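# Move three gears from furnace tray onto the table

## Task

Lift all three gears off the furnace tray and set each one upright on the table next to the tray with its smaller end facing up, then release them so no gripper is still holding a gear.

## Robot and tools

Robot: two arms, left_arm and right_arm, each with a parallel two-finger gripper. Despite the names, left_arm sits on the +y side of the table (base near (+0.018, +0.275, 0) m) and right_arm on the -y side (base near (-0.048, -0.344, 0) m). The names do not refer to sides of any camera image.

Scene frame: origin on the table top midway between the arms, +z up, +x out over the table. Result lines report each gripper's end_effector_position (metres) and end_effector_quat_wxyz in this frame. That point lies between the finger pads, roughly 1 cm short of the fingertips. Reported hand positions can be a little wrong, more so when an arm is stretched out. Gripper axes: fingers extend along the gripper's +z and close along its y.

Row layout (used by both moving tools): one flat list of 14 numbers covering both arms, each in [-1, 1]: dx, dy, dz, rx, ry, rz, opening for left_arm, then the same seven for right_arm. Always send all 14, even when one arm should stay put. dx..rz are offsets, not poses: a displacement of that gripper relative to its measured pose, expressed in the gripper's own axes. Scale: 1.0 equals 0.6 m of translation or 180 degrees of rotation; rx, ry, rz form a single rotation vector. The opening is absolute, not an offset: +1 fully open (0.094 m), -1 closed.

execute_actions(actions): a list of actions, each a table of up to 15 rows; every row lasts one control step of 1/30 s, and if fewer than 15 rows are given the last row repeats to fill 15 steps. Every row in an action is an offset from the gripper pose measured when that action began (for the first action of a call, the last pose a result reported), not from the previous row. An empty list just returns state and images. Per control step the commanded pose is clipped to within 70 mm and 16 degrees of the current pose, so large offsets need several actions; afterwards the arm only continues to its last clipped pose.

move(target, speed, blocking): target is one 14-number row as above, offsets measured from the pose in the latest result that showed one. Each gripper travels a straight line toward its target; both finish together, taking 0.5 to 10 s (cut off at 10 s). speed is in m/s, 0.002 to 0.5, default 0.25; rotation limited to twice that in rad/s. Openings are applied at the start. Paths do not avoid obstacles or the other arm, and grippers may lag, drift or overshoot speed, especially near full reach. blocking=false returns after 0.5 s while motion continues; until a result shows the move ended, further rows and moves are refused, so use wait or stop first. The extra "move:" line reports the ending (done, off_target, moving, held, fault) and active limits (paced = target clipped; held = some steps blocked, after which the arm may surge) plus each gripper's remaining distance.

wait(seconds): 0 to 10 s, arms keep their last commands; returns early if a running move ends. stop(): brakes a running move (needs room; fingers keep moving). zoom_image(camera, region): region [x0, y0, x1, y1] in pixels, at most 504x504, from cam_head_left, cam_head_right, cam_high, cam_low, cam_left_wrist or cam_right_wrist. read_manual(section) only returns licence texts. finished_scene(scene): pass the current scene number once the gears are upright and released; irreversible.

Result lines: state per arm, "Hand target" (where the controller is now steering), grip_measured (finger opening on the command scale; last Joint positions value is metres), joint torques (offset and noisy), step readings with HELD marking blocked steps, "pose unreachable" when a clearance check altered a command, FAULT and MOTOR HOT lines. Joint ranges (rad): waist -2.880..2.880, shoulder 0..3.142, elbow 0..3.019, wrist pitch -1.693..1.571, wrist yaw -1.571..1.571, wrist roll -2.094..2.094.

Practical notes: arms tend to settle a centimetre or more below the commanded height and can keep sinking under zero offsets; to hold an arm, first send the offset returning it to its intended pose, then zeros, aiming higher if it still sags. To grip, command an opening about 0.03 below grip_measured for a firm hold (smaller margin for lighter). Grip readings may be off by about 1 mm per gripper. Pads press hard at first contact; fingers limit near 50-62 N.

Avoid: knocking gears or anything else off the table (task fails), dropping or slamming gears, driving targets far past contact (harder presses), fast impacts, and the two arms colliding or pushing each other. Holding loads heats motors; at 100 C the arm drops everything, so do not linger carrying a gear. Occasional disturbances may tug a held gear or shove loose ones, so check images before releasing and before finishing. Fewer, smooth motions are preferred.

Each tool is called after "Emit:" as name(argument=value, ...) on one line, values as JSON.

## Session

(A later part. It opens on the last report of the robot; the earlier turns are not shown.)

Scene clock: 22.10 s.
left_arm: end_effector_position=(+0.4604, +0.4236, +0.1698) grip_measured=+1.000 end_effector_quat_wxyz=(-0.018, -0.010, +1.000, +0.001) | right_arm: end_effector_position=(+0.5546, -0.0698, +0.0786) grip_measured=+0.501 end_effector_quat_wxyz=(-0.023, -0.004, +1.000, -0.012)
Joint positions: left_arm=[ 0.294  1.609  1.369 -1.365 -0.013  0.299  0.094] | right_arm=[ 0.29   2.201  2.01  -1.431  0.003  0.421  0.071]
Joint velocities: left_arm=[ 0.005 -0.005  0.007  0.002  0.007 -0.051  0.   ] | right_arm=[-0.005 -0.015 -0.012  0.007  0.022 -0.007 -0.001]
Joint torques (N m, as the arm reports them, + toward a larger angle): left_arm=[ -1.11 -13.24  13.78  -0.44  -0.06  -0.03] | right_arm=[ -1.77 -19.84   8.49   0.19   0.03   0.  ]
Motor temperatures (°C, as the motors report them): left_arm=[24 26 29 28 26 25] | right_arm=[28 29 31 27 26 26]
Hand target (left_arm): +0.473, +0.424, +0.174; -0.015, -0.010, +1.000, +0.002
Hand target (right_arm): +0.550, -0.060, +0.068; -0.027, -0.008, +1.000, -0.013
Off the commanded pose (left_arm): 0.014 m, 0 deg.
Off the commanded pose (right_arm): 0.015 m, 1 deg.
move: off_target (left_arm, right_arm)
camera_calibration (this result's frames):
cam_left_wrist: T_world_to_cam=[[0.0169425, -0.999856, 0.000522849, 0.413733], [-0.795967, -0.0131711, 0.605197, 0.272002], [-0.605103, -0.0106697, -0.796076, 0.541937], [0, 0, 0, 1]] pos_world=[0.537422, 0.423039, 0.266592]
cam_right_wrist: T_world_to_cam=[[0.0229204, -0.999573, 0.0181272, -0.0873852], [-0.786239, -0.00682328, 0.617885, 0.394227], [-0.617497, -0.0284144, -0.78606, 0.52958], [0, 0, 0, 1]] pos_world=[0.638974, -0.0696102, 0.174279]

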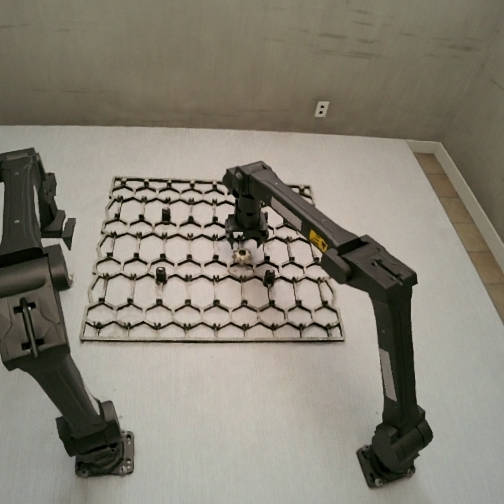

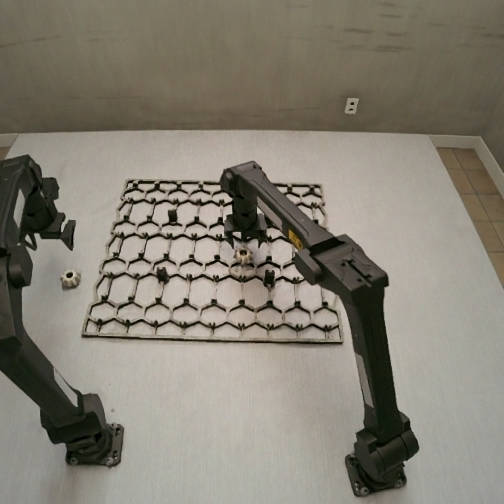

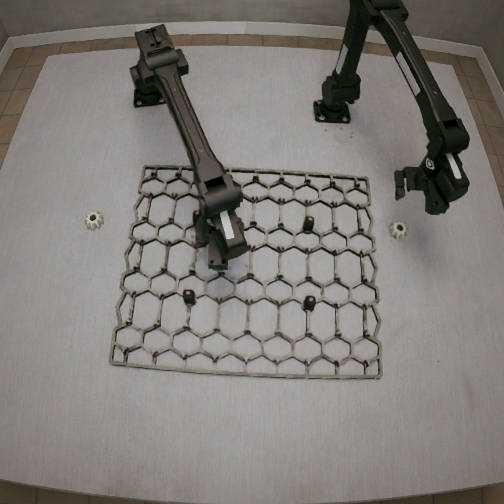

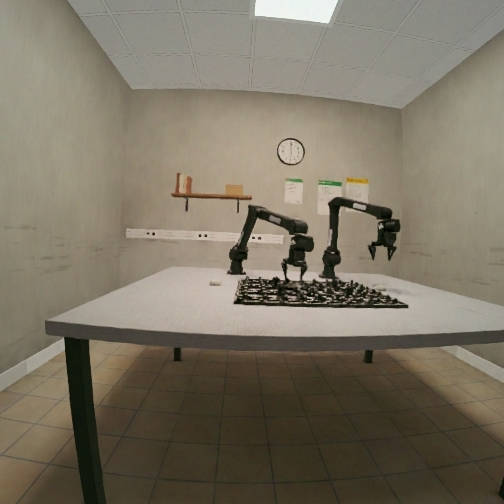

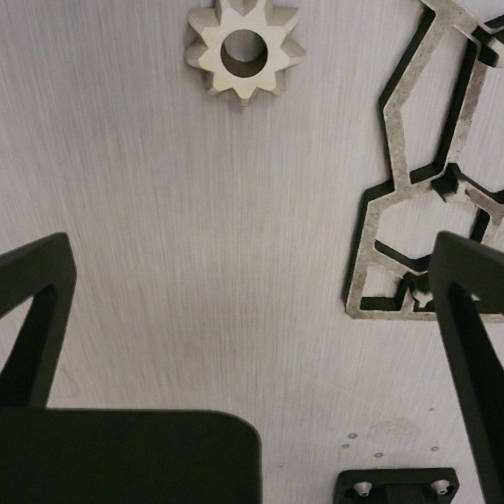

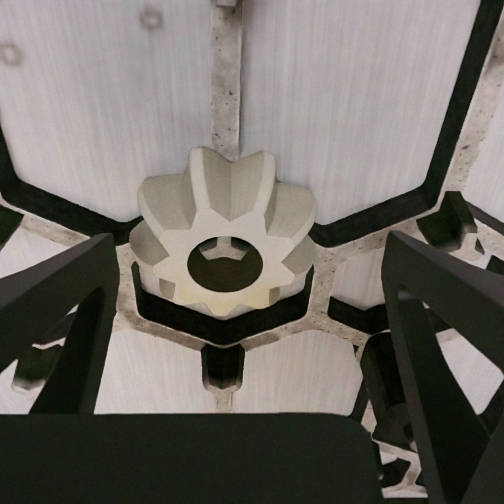

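Emit:
move(target=[0,0,0,0,0,0,1, 0.03,0.035,0.0,0,0,0,0.5], speed=0.08)

Scene clock: 23.07 s.
left_arm: end_effector_position=(+0.4604, +0.4236, +0.1698) grip_measured=+1.000 end_effector_quat_wxyz=(-0.018, -0.010, +1.000, +0.001) | right_arm: end_effector_position=(+0.5378, -0.0559, +0.0666) grip_measured=+0.501 end_effector_quat_wxyz=(-0.034, -0.004, +0.999, -0.018)
Joint positions: left_arm=[ 0.294  1.609  1.369 -1.365 -0.013  0.299  0.094] | right_arm=[ 0.32   2.201  1.977 -1.425  0.003  0.451  0.071]
Joint velocities: left_arm=[-0.005 -0.005 -0.007  0.007 -0.022 -0.051  0.   ] | right_arm=[-0.005 -0.005 -0.007 -0.012 -0.037  0.037 -0.001]
Joint torques (N m, as the arm reports them, + toward a larger angle): left_arm=[ -0.88 -15.85   9.93   0.06  -0.06   0.  ] | right_arm=[ -2.85 -23.63   8.14   0.29  -0.08   0.11]
Motor temperatures (°C, as the motors report them): left_arm=[24 26 29 28 26 25] | right_arm=[28 29 31 27 26 26]
Hand target (left_arm): +0.460, +0.424, +0.170; -0.018, -0.010, +1.000, +0.001
Hand target (right_arm): +0.536, -0.049, +0.079; -0.023, -0.004, +1.000, -0.011
Off the commanded pose (left_arm): 0.000 m, 0 deg.
Off the commanded pose (right_arm): 0.014 m, 2 deg.
move: off_target (right_arm)
camera_calibration (this result's frames):
cam_left_wrist: T_world_to_cam=[[0.0169425, -0.999856, 0.000522849, 0.413733], [-0.795967, -0.0131711, 0.605197, 0.272002], [-0.605103, -0.0106697, -0.796076, 0.541937], [0, 0, 0, 1]] pos_world=[0.537422, 0.423039, 0.266592]
cam_right_wrist: T_world_to_cam=[[0.0239279, -0.999241, 0.0307422, -0.074183], [-0.771688, 0.00108795, 0.636, 0.379955], [-0.63555, -0.0389416, -0.771077, 0.518336], [0, 0, 0, 1]] pos_world=[0.62441, -0.0543553, 0.160306]

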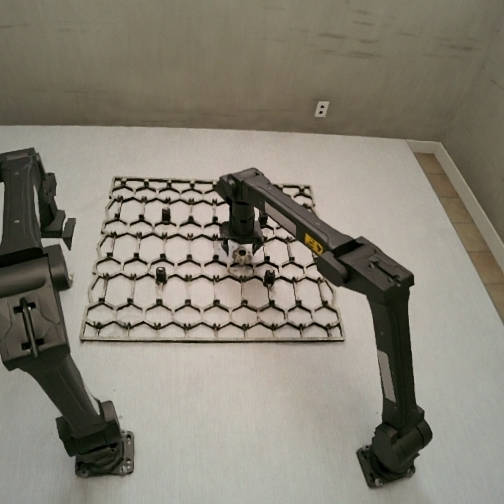

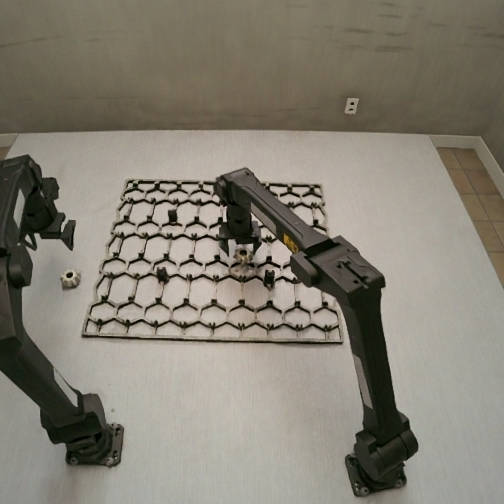

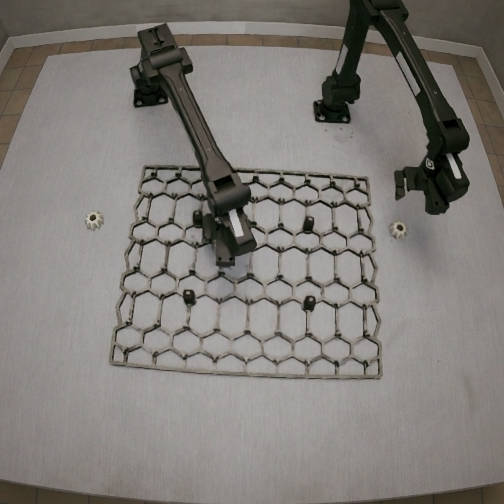

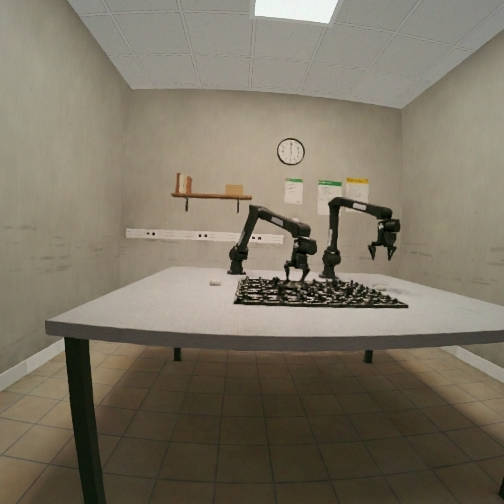

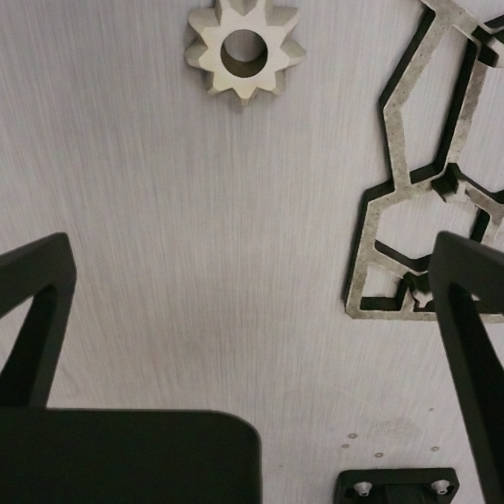

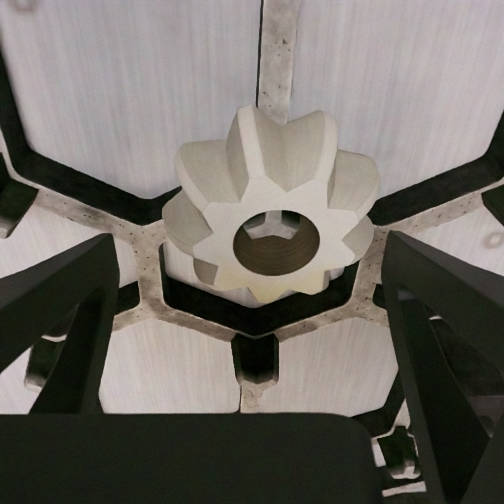

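Emit:
move(target=[0,0,0,0,0,0,1, -0.005,0,0.06,0,0,0,0.8], speed=0.06)

Scene clock: 24.20 s.
left_arm: end_effector_position=(+0.4604, +0.4236, +0.1698) grip_measured=+1.000 end_effector_quat_wxyz=(-0.018, -0.010, +1.000, +0.001) | right_arm: end_effector_position=(+0.5389, -0.0553, +0.0437) grip_measured=+0.798 end_effector_quat_wxyz=(-0.028, -0.004, +0.999, -0.015)
Joint positions: left_arm=[ 0.294  1.609  1.369 -1.365 -0.013  0.299  0.094] | right_arm=[ 0.32   2.211  1.933 -1.357  0.003  0.451  0.084]
Joint velocities: left_arm=[-0.015 -0.005 -0.007 -0.022 -0.022 -0.007  0.   ] | right_arm=[ 0.005 -0.005  0.012  0.037  0.007  0.037  0.001]
Joint torques (N m, as the arm reports them, + toward a larger angle): left_arm=[ -0.37 -15.77   9.9    0.11  -0.07   0.03] | right_arm=[ -3.1  -20.2    7.96   0.04   0.02  -0.11]
Motor temperatures (°C, as the motors report them): left_arm=[24 26 29 28 26 25] | right_arm=[28 29 30 27 26 26]
Hand target (left_arm): +0.460, +0.424, +0.170; -0.018, -0.010, +1.000, +0.001
Hand target (right_arm): +0.538, -0.057, +0.031; -0.034, -0.004, +0.999, -0.018
Off the commanded pose (left_arm): 0.000 m, 0 deg.
Off the commanded pose (right_arm): 0.013 m, 1 deg.
move: off_target (right_arm)
camera_calibration (this result's frames):
cam_left_wrist: T_world_to_cam=[[0.0169425, -0.999856, 0.000522849, 0.413733], [-0.795967, -0.0131711, 0.605197, 0.272002], [-0.605103, -0.0106697, -0.796076, 0.541937], [0, 0, 0, 1]] pos_world=[0.537422, 0.423039, 0.266592]
cam_right_wrist: T_world_to_cam=[[0.0228066, -0.999435, 0.0246723, -0.0721066], [-0.779904, -0.00234603, 0.625895, 0.400036], [-0.625483, -0.0335166, -0.779517, 0.496645], [0, 0, 0, 1]] pos_world=[0.624277, -0.0544816, 0.138542]

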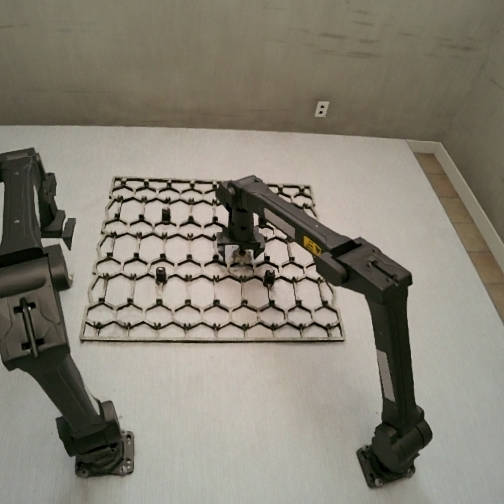

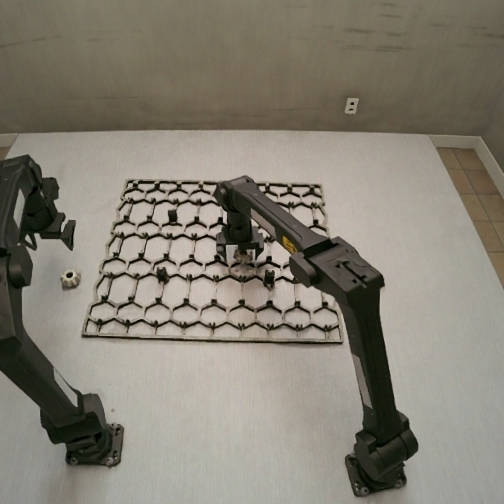

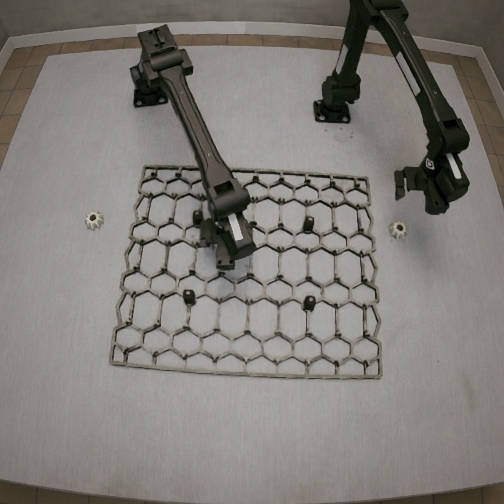

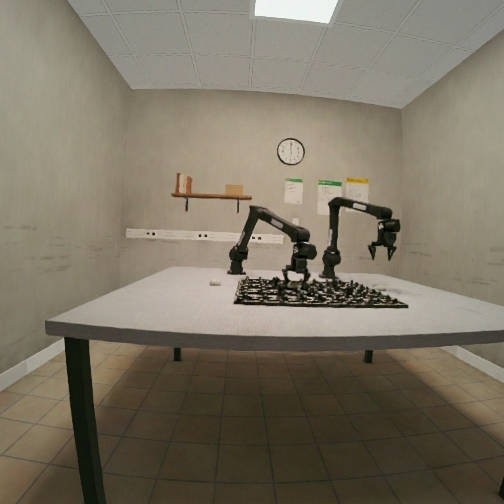

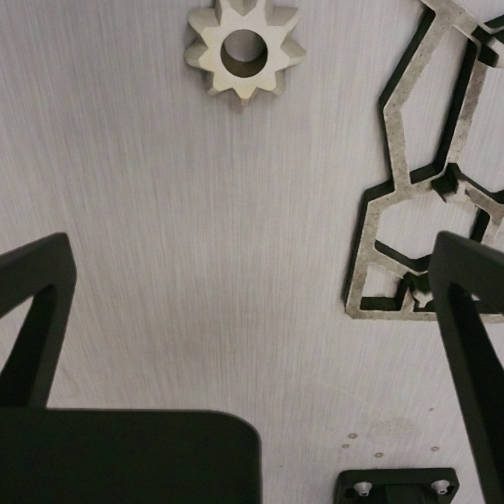

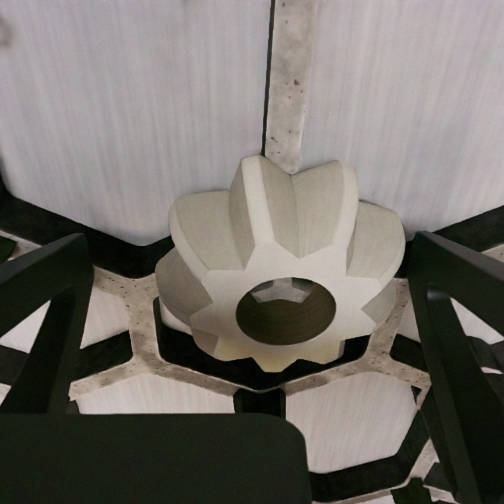

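Grip, lift, carry to (0.57, −0.45).

Emit:
move(target=[0,0,0,0,0,0,1, 0,-0.008,0.012,0,0,0,-0.3], speed=0.05)

Emit:
move(target=[0,0,0,0,0,0,1, 0,0,-0.2,0,0,0,-0.3], speed=0.1)

Scene clock: 25.00 s.
left_arm: end_effector_position=(+0.4604, +0.4236, +0.1698) grip_measured=+1.000 end_effector_quat_wxyz=(-0.018, -0.010, +1.000, +0.001) | right_arm: end_effector_position=(+0.5390, -0.0603, +0.0421) grip_measured=+0.210 end_effector_quat_wxyz=(-0.029, -0.001, +0.999, -0.020)
Joint positions: left_arm=[ 0.294  1.609  1.369 -1.365 -0.013  0.299  0.094] | right_arm=[ 0.315  2.211  1.929 -1.359  0.01   0.452  0.057]
Joint velocities: left_arm=[-0.005  0.005 -0.002  0.012 -0.022 -0.022  0.   ] | right_arm=[ 0.005 -0.005  0.017  0.002 -0.007  0.022  0.   ]
Joint torques (N m, as the arm reports them, + toward a larger angle): left_arm=[ -0.51 -15.63   9.99   0.09  -0.11   0.03] | right_arm=[ -2.37 -21.91   7.05   0.8   -0.18  -0.12]
Motor temperatures (°C, as the motors report them): left_arm=[24 26 29 28 26 25] | right_arm=[28 29 30 27 26 26]
Hand target (left_arm): +0.460, +0.424, +0.170; -0.018, -0.010, +1.000, +0.001
Hand target (right_arm): +0.539, -0.060, +0.037; -0.028, -0.004, +0.999, -0.015
Off the commanded pose (left_arm): 0.000 m, 0 deg.
Off the commanded pose (right_arm): 0.005 m, 1 deg.
move: done
camera_calibration (this result's frames):
cam_left_wrist: T_world_to_cam=[[0.0169425, -0.999856, 0.000522849, 0.413733], [-0.795967, -0.0131711, 0.605197, 0.272002], [-0.605103, -0.0106697, -0.796076, 0.541937], [0, 0, 0, 1]] pos_world=[0.537422, 0.423039, 0.266592]
cam_right_wrist: T_world_to_cam=[[0.0180288, -0.99926, 0.0339853, -0.0748173], [-0.778251, 0.00731418, 0.62791, 0.400696], [-0.627694, -0.0377696, -0.777543, 0.49618], [0, 0, 0, 1]] pos_world=[0.62464, -0.0589522, 0.136743]

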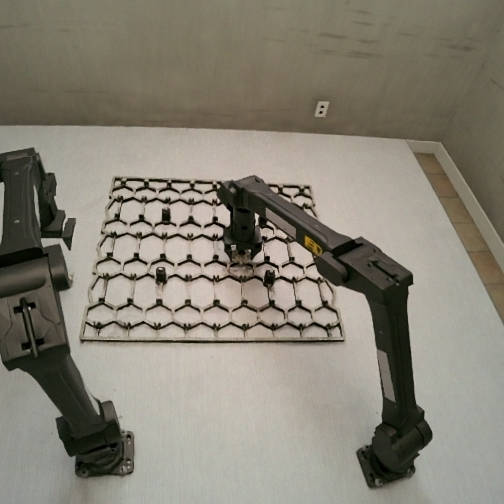

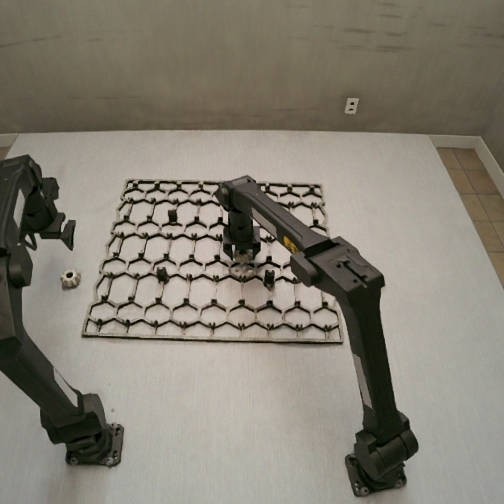

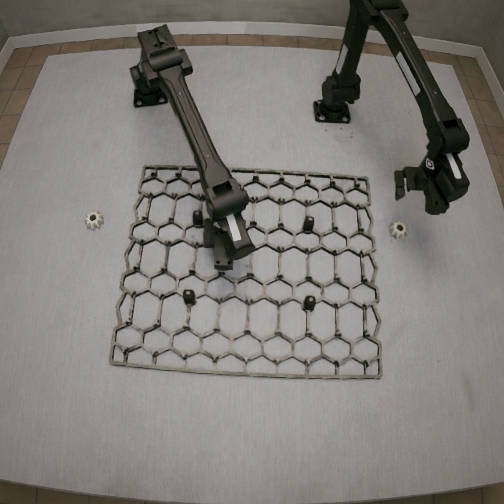

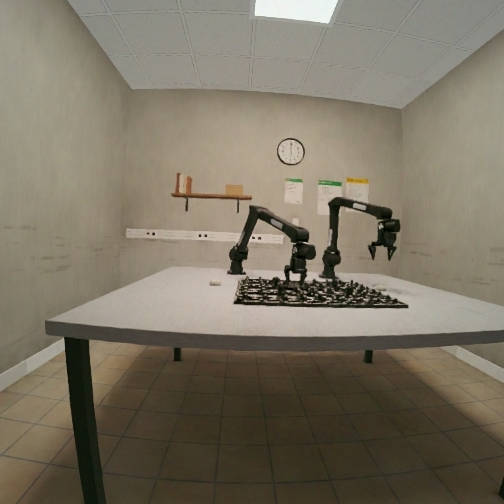

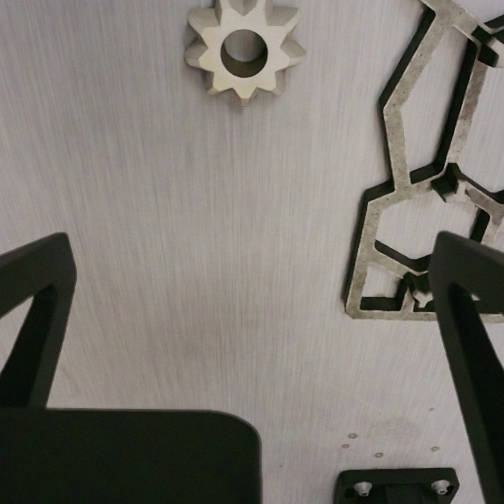

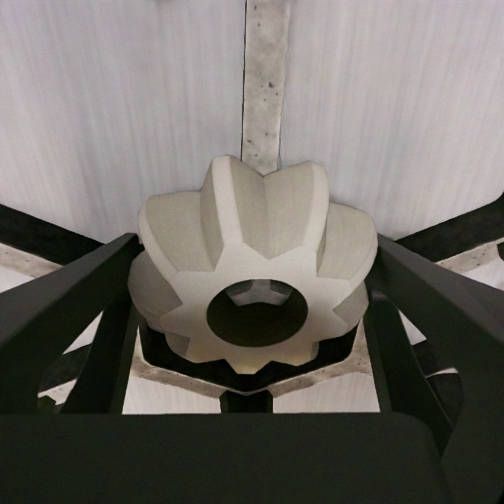

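Scene clock: 26.67 s.
left_arm: end_effector_position=(+0.4604, +0.4236, +0.1698) grip_measured=+1.000 end_effector_quat_wxyz=(-0.018, -0.010, +1.000, +0.001) | right_arm: end_effector_position=(+0.5290, -0.0656, +0.1112) grip_measured=+0.210 end_effector_quat_wxyz=(-0.073, -0.002, +0.996, -0.043)
Joint positions: left_arm=[ 0.294  1.609  1.369 -1.365 -0.013  0.299  0.094] | right_arm=[ 0.315  2.211  2.105 -1.635  0.013  0.452  0.057]
Joint velocities: left_arm=[-0.005 -0.015  0.022 -0.007  0.007  0.022  0.   ] | right_arm=[ 0.015 -0.015  0.002 -0.002 -0.037  0.037 -0.   ]
Joint torques (N m, as the arm reports them, + toward a larger angle): left_arm=[ -0.16 -15.57   9.87   0.08  -0.07   0.03] | right_arm=[ -3.25 -24.88  14.81  -1.14   0.04  -0.15]
Motor temperatures (°C, as the motors report them): left_arm=[24 26 29 28 26 25] | right_arm=[28 29 31 27 26 26]
Hand target (left_arm): +0.460, +0.424, +0.170; -0.018, -0.010, +1.000, +0.001
Hand target (right_arm): +0.543, -0.058, +0.162; -0.029, -0.002, +0.999, -0.020
Off the commanded pose (left_arm): 0.000 m, 0 deg.
Off the commanded pose (right_arm): 0.054 m, 6 deg.
move: off_target (right_arm); limits=paced
camera_calibration (this result's frames):
cam_left_wrist: T_world_to_cam=[[0.0169425, -0.999856, 0.000522849, 0.413733], [-0.795967, -0.0131711, 0.605197, 0.272002], [-0.605103, -0.0106697, -0.796076, 0.541937], [0, 0, 0, 1]] pos_world=[0.537422, 0.423039, 0.266592]
cam_right_wrist: T_world_to_cam=[[0.0232521, -0.996695, 0.0778355, -0.089773], [-0.719769, 0.0373434, 0.693208, 0.313358], [-0.693824, -0.0721422, -0.716522, 0.569343], [0, 0, 0, 1]] pos_world=[0.622657, -0.0601045, 0.197712]

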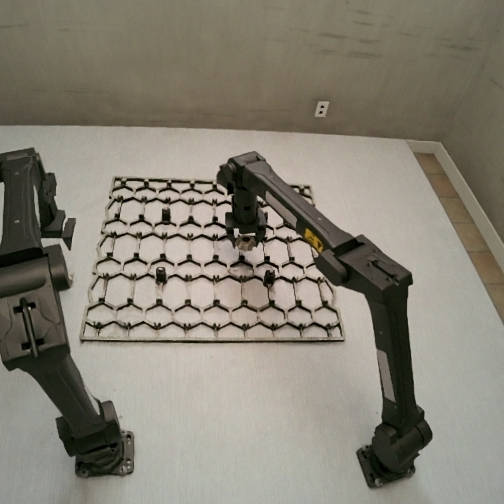

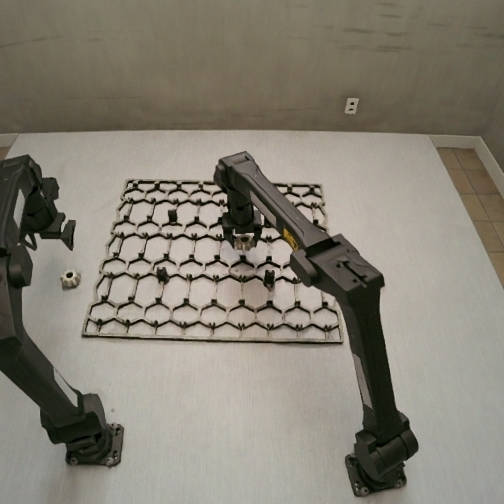

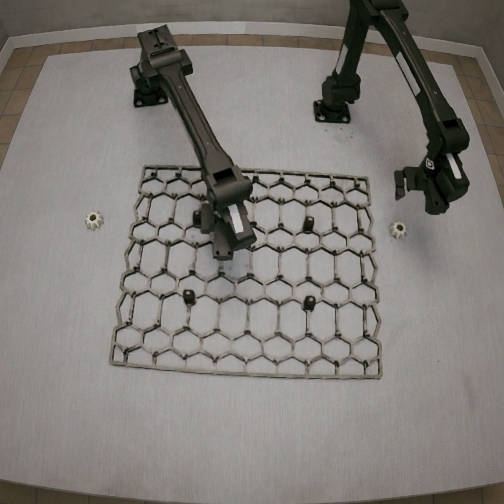

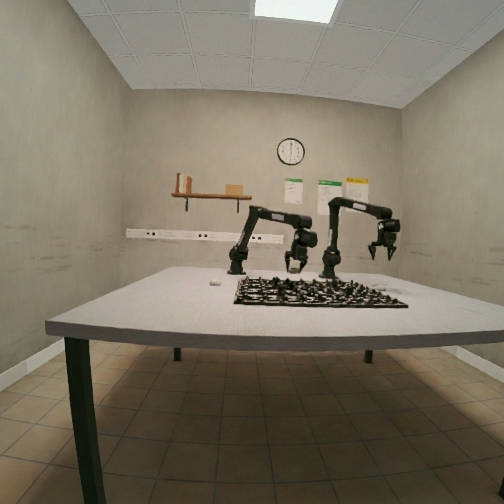

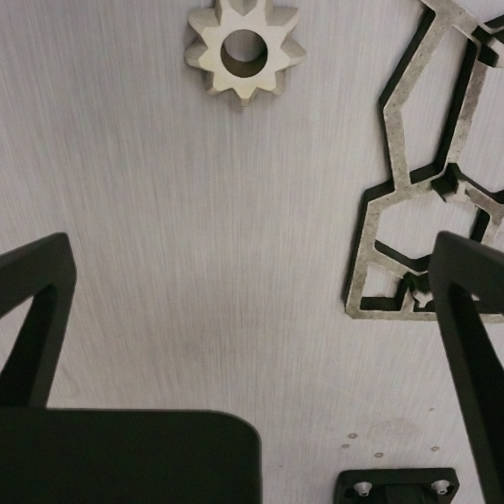

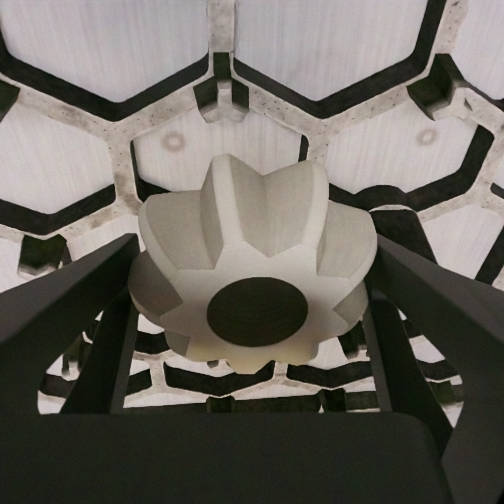

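Emit:
move(target=[0,0,0,0,0,0,1, -0.12,-0.65,-0.05,0,-0.03,0,-0.3], speed=0.2)

Scene clock: 29.63 s.
left_arm: end_effector_position=(+0.4604, +0.4236, +0.1698) grip_measured=+1.000 end_effector_quat_wxyz=(-0.018, -0.010, +1.000, +0.001) | right_arm: end_effector_position=(+0.5891, -0.4529, +0.1336) grip_measured=+0.210 end_effector_quat_wxyz=(-0.060, +0.001, +0.997, -0.044)
Joint positions: left_arm=[ 0.294  1.609  1.369 -1.365 -0.013  0.299  0.094] | right_arm=[-0.28   2.169  2.096 -1.605  0.103 -0.132  0.057]
Joint velocities: left_arm=[-0.005 -0.005 -0.027 -0.012  0.007  0.081  0.   ] | right_arm=[-0.005 -0.015  0.007 -0.012  0.066 -0.022  0.   ]
Joint torques (N m, as the arm reports them, + toward a larger angle): left_arm=[ -0.13 -15.6   10.01   0.03  -0.08   0.  ] | right_arm=[ -2.19 -22.2   14.55  -0.72   0.14  -0.13]
Motor temperatures (°C, as the motors report them): left_arm=[24 26 29 28 26 25] | right_arm=[28 29 31 27 26 26]
Hand target (left_arm): +0.460, +0.424, +0.170; -0.018, -0.010, +1.000, +0.001
Hand target (right_arm): +0.605, -0.453, +0.164; -0.027, -0.003, +0.998, -0.049
Off the commanded pose (left_arm): 0.000 m, 0 deg.
Off the commanded pose (right_arm): 0.035 m, 4 deg.
move: off_target (right_arm)
camera_calibration (this result's frames):
cam_left_wrist: T_world_to_cam=[[0.0169425, -0.999856, 0.000522849, 0.413733], [-0.795967, -0.0131711, 0.605197, 0.272002], [-0.605103, -0.0106697, -0.796076, 0.541937], [0, 0, 0, 1]] pos_world=[0.537422, 0.423039, 0.266592]
cam_right_wrist: T_world_to_cam=[[0.0159012, -0.99658, 0.0810892, -0.474981], [-0.737971, 0.0430228, 0.673459, 0.371466], [-0.674645, -0.0705503, -0.734763, 0.59101], [0, 0, 0, 1]] pos_world=[0.680406, -0.447642, 0.2226]

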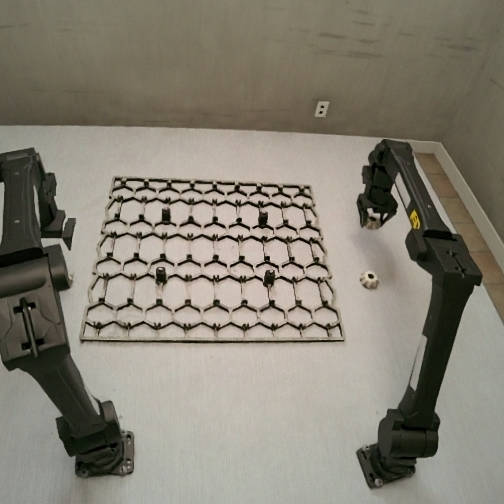

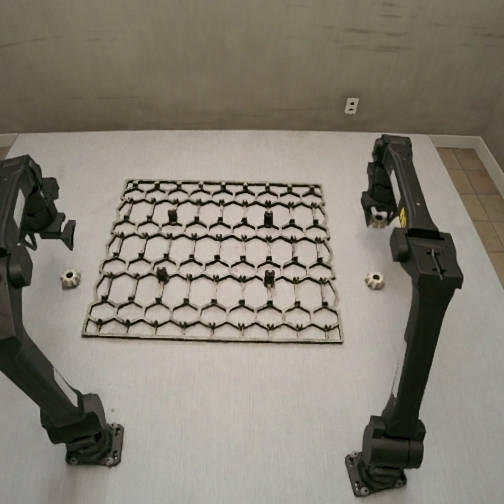

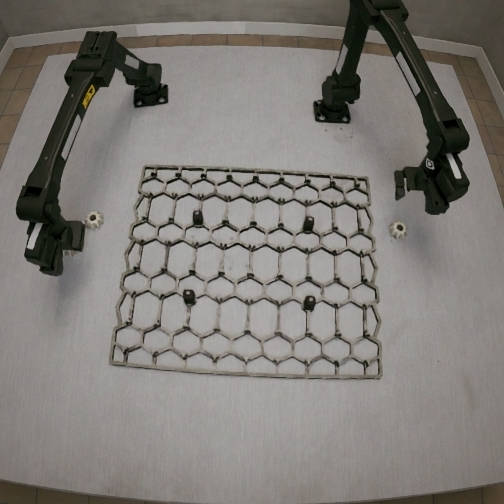

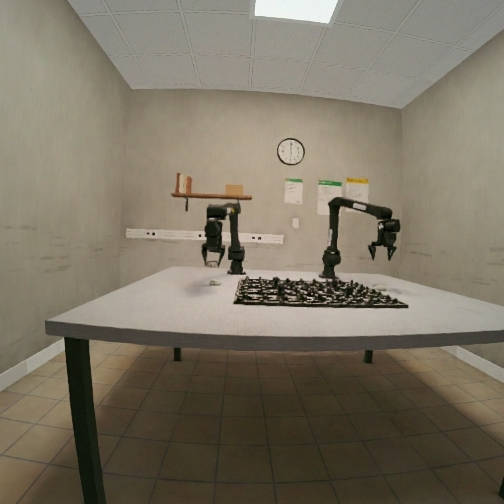

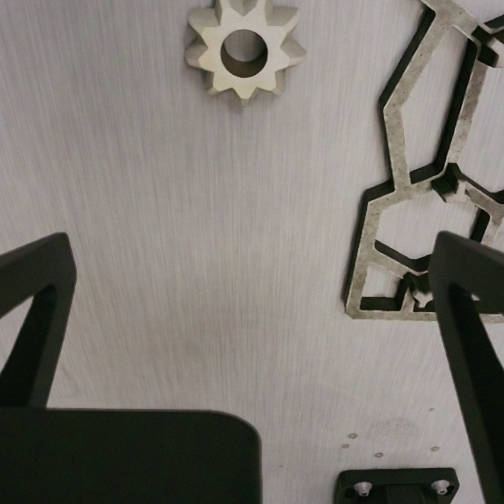

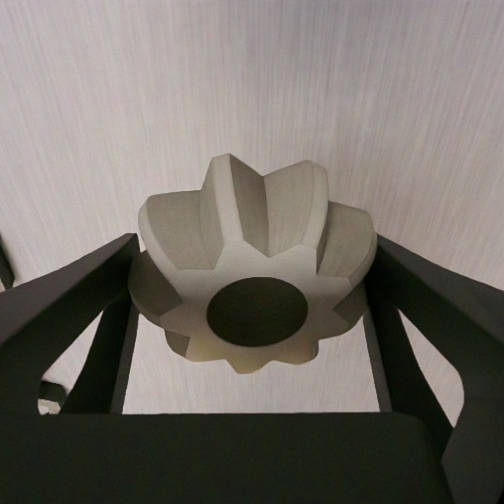

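Emit:
move(target=[0,0,0,0,0,0,1, 0,0,0.17,-0.015,-0.02,0,-0.3], speed=0.1)

Scene clock: 31.10 s.
left_arm: end_effector_position=(+0.4604, +0.4236, +0.1698) grip_measured=+1.000 end_effector_quat_wxyz=(-0.018, -0.010, +1.000, +0.001) | right_arm: end_effector_position=(+0.5769, -0.4516, +0.0281) grip_measured=+0.210 end_effector_quat_wxyz=(-0.036, -0.001, +0.999, -0.020)
Joint positions: left_arm=[ 0.294  1.609  1.369 -1.365 -0.013  0.299  0.094] | right_arm=[-0.294  2.169  1.817 -1.283  0.051 -0.156  0.057]
Joint velocities: left_arm=[ 0.005  0.005 -0.002 -0.012 -0.051 -0.007  0.   ] | right_arm=[-0.015  0.005 -0.007 -0.017 -0.066 -0.007 -0.001]
Joint torques (N m, as the arm reports them, + toward a larger angle): left_arm=[ -0.81 -15.46   9.9    0.13  -0.1    0.04] | right_arm=[ -4.73 -21.48   8.12   0.34   0.05  -0.15]
Motor temperatures (°C, as the motors report them): left_arm=[24 26 29 28 26 25] | right_arm=[28 29 31 27 26 26]
Hand target (left_arm): +0.460, +0.424, +0.170; -0.018, -0.010, +1.000, +0.001
Hand target (right_arm): +0.577, -0.461, +0.033; -0.029, +0.002, +0.999, -0.021
Off the commanded pose (left_arm): 0.000 m, 0 deg.
Off the commanded pose (right_arm): 0.011 m, 1 deg.
move: off_target (right_arm)
camera_calibration (this result's frames):
cam_left_wrist: T_world_to_cam=[[0.0169425, -0.999856, 0.000522849, 0.413733], [-0.795967, -0.0131711, 0.605197, 0.272002], [-0.605103, -0.0106697, -0.796076, 0.541937], [0, 0, 0, 1]] pos_world=[0.537422, 0.423039, 0.266592]
cam_right_wrist: T_world_to_cam=[[0.0175956, -0.999264, 0.0340936, -0.465788], [-0.769872, 0.00821637, 0.638146, 0.437121], [-0.637956, -0.0374763, -0.76916, 0.500058], [0, 0, 0, 1]] pos_world=[0.663738, -0.450296, 0.121558]

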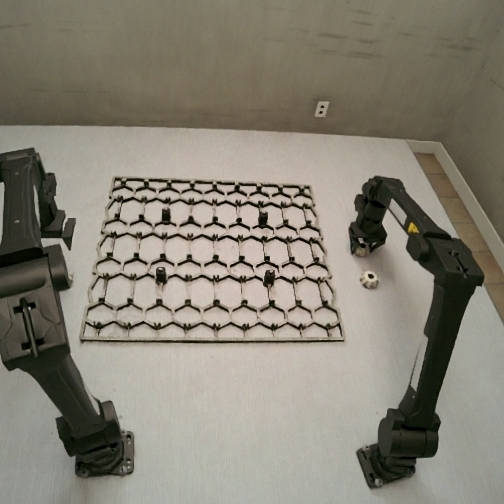

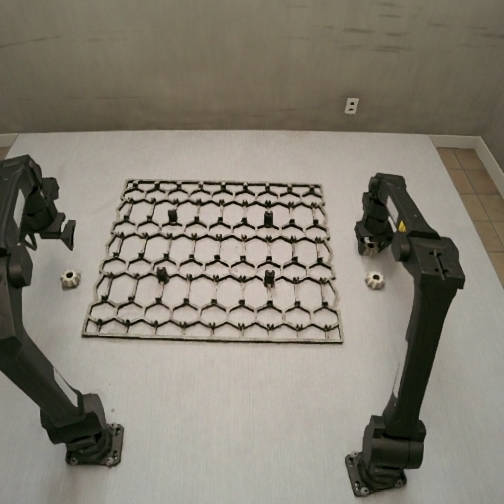

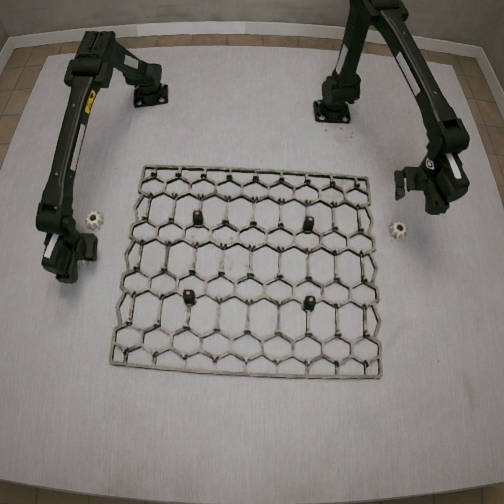

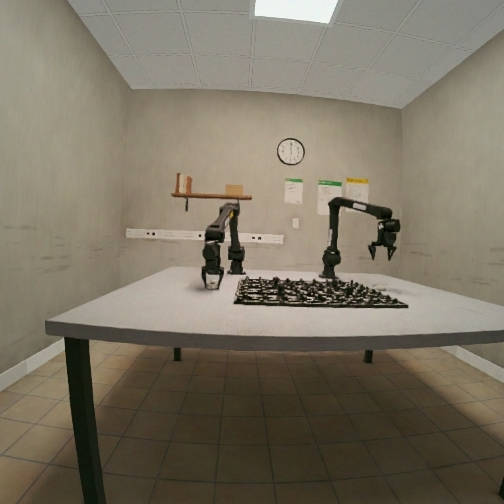

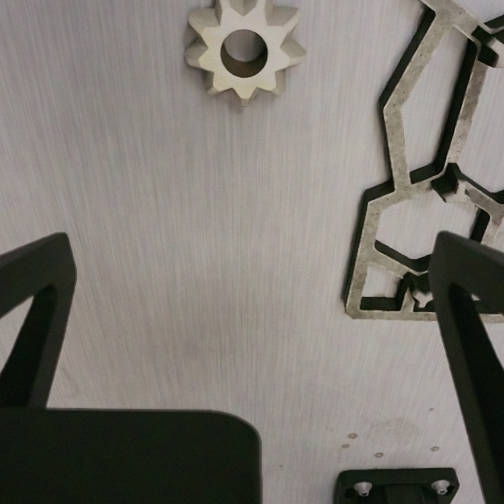

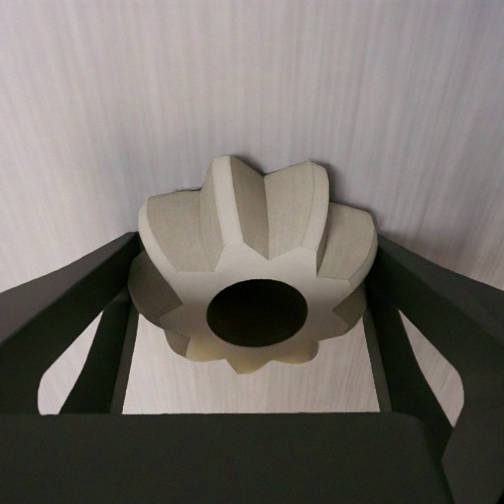

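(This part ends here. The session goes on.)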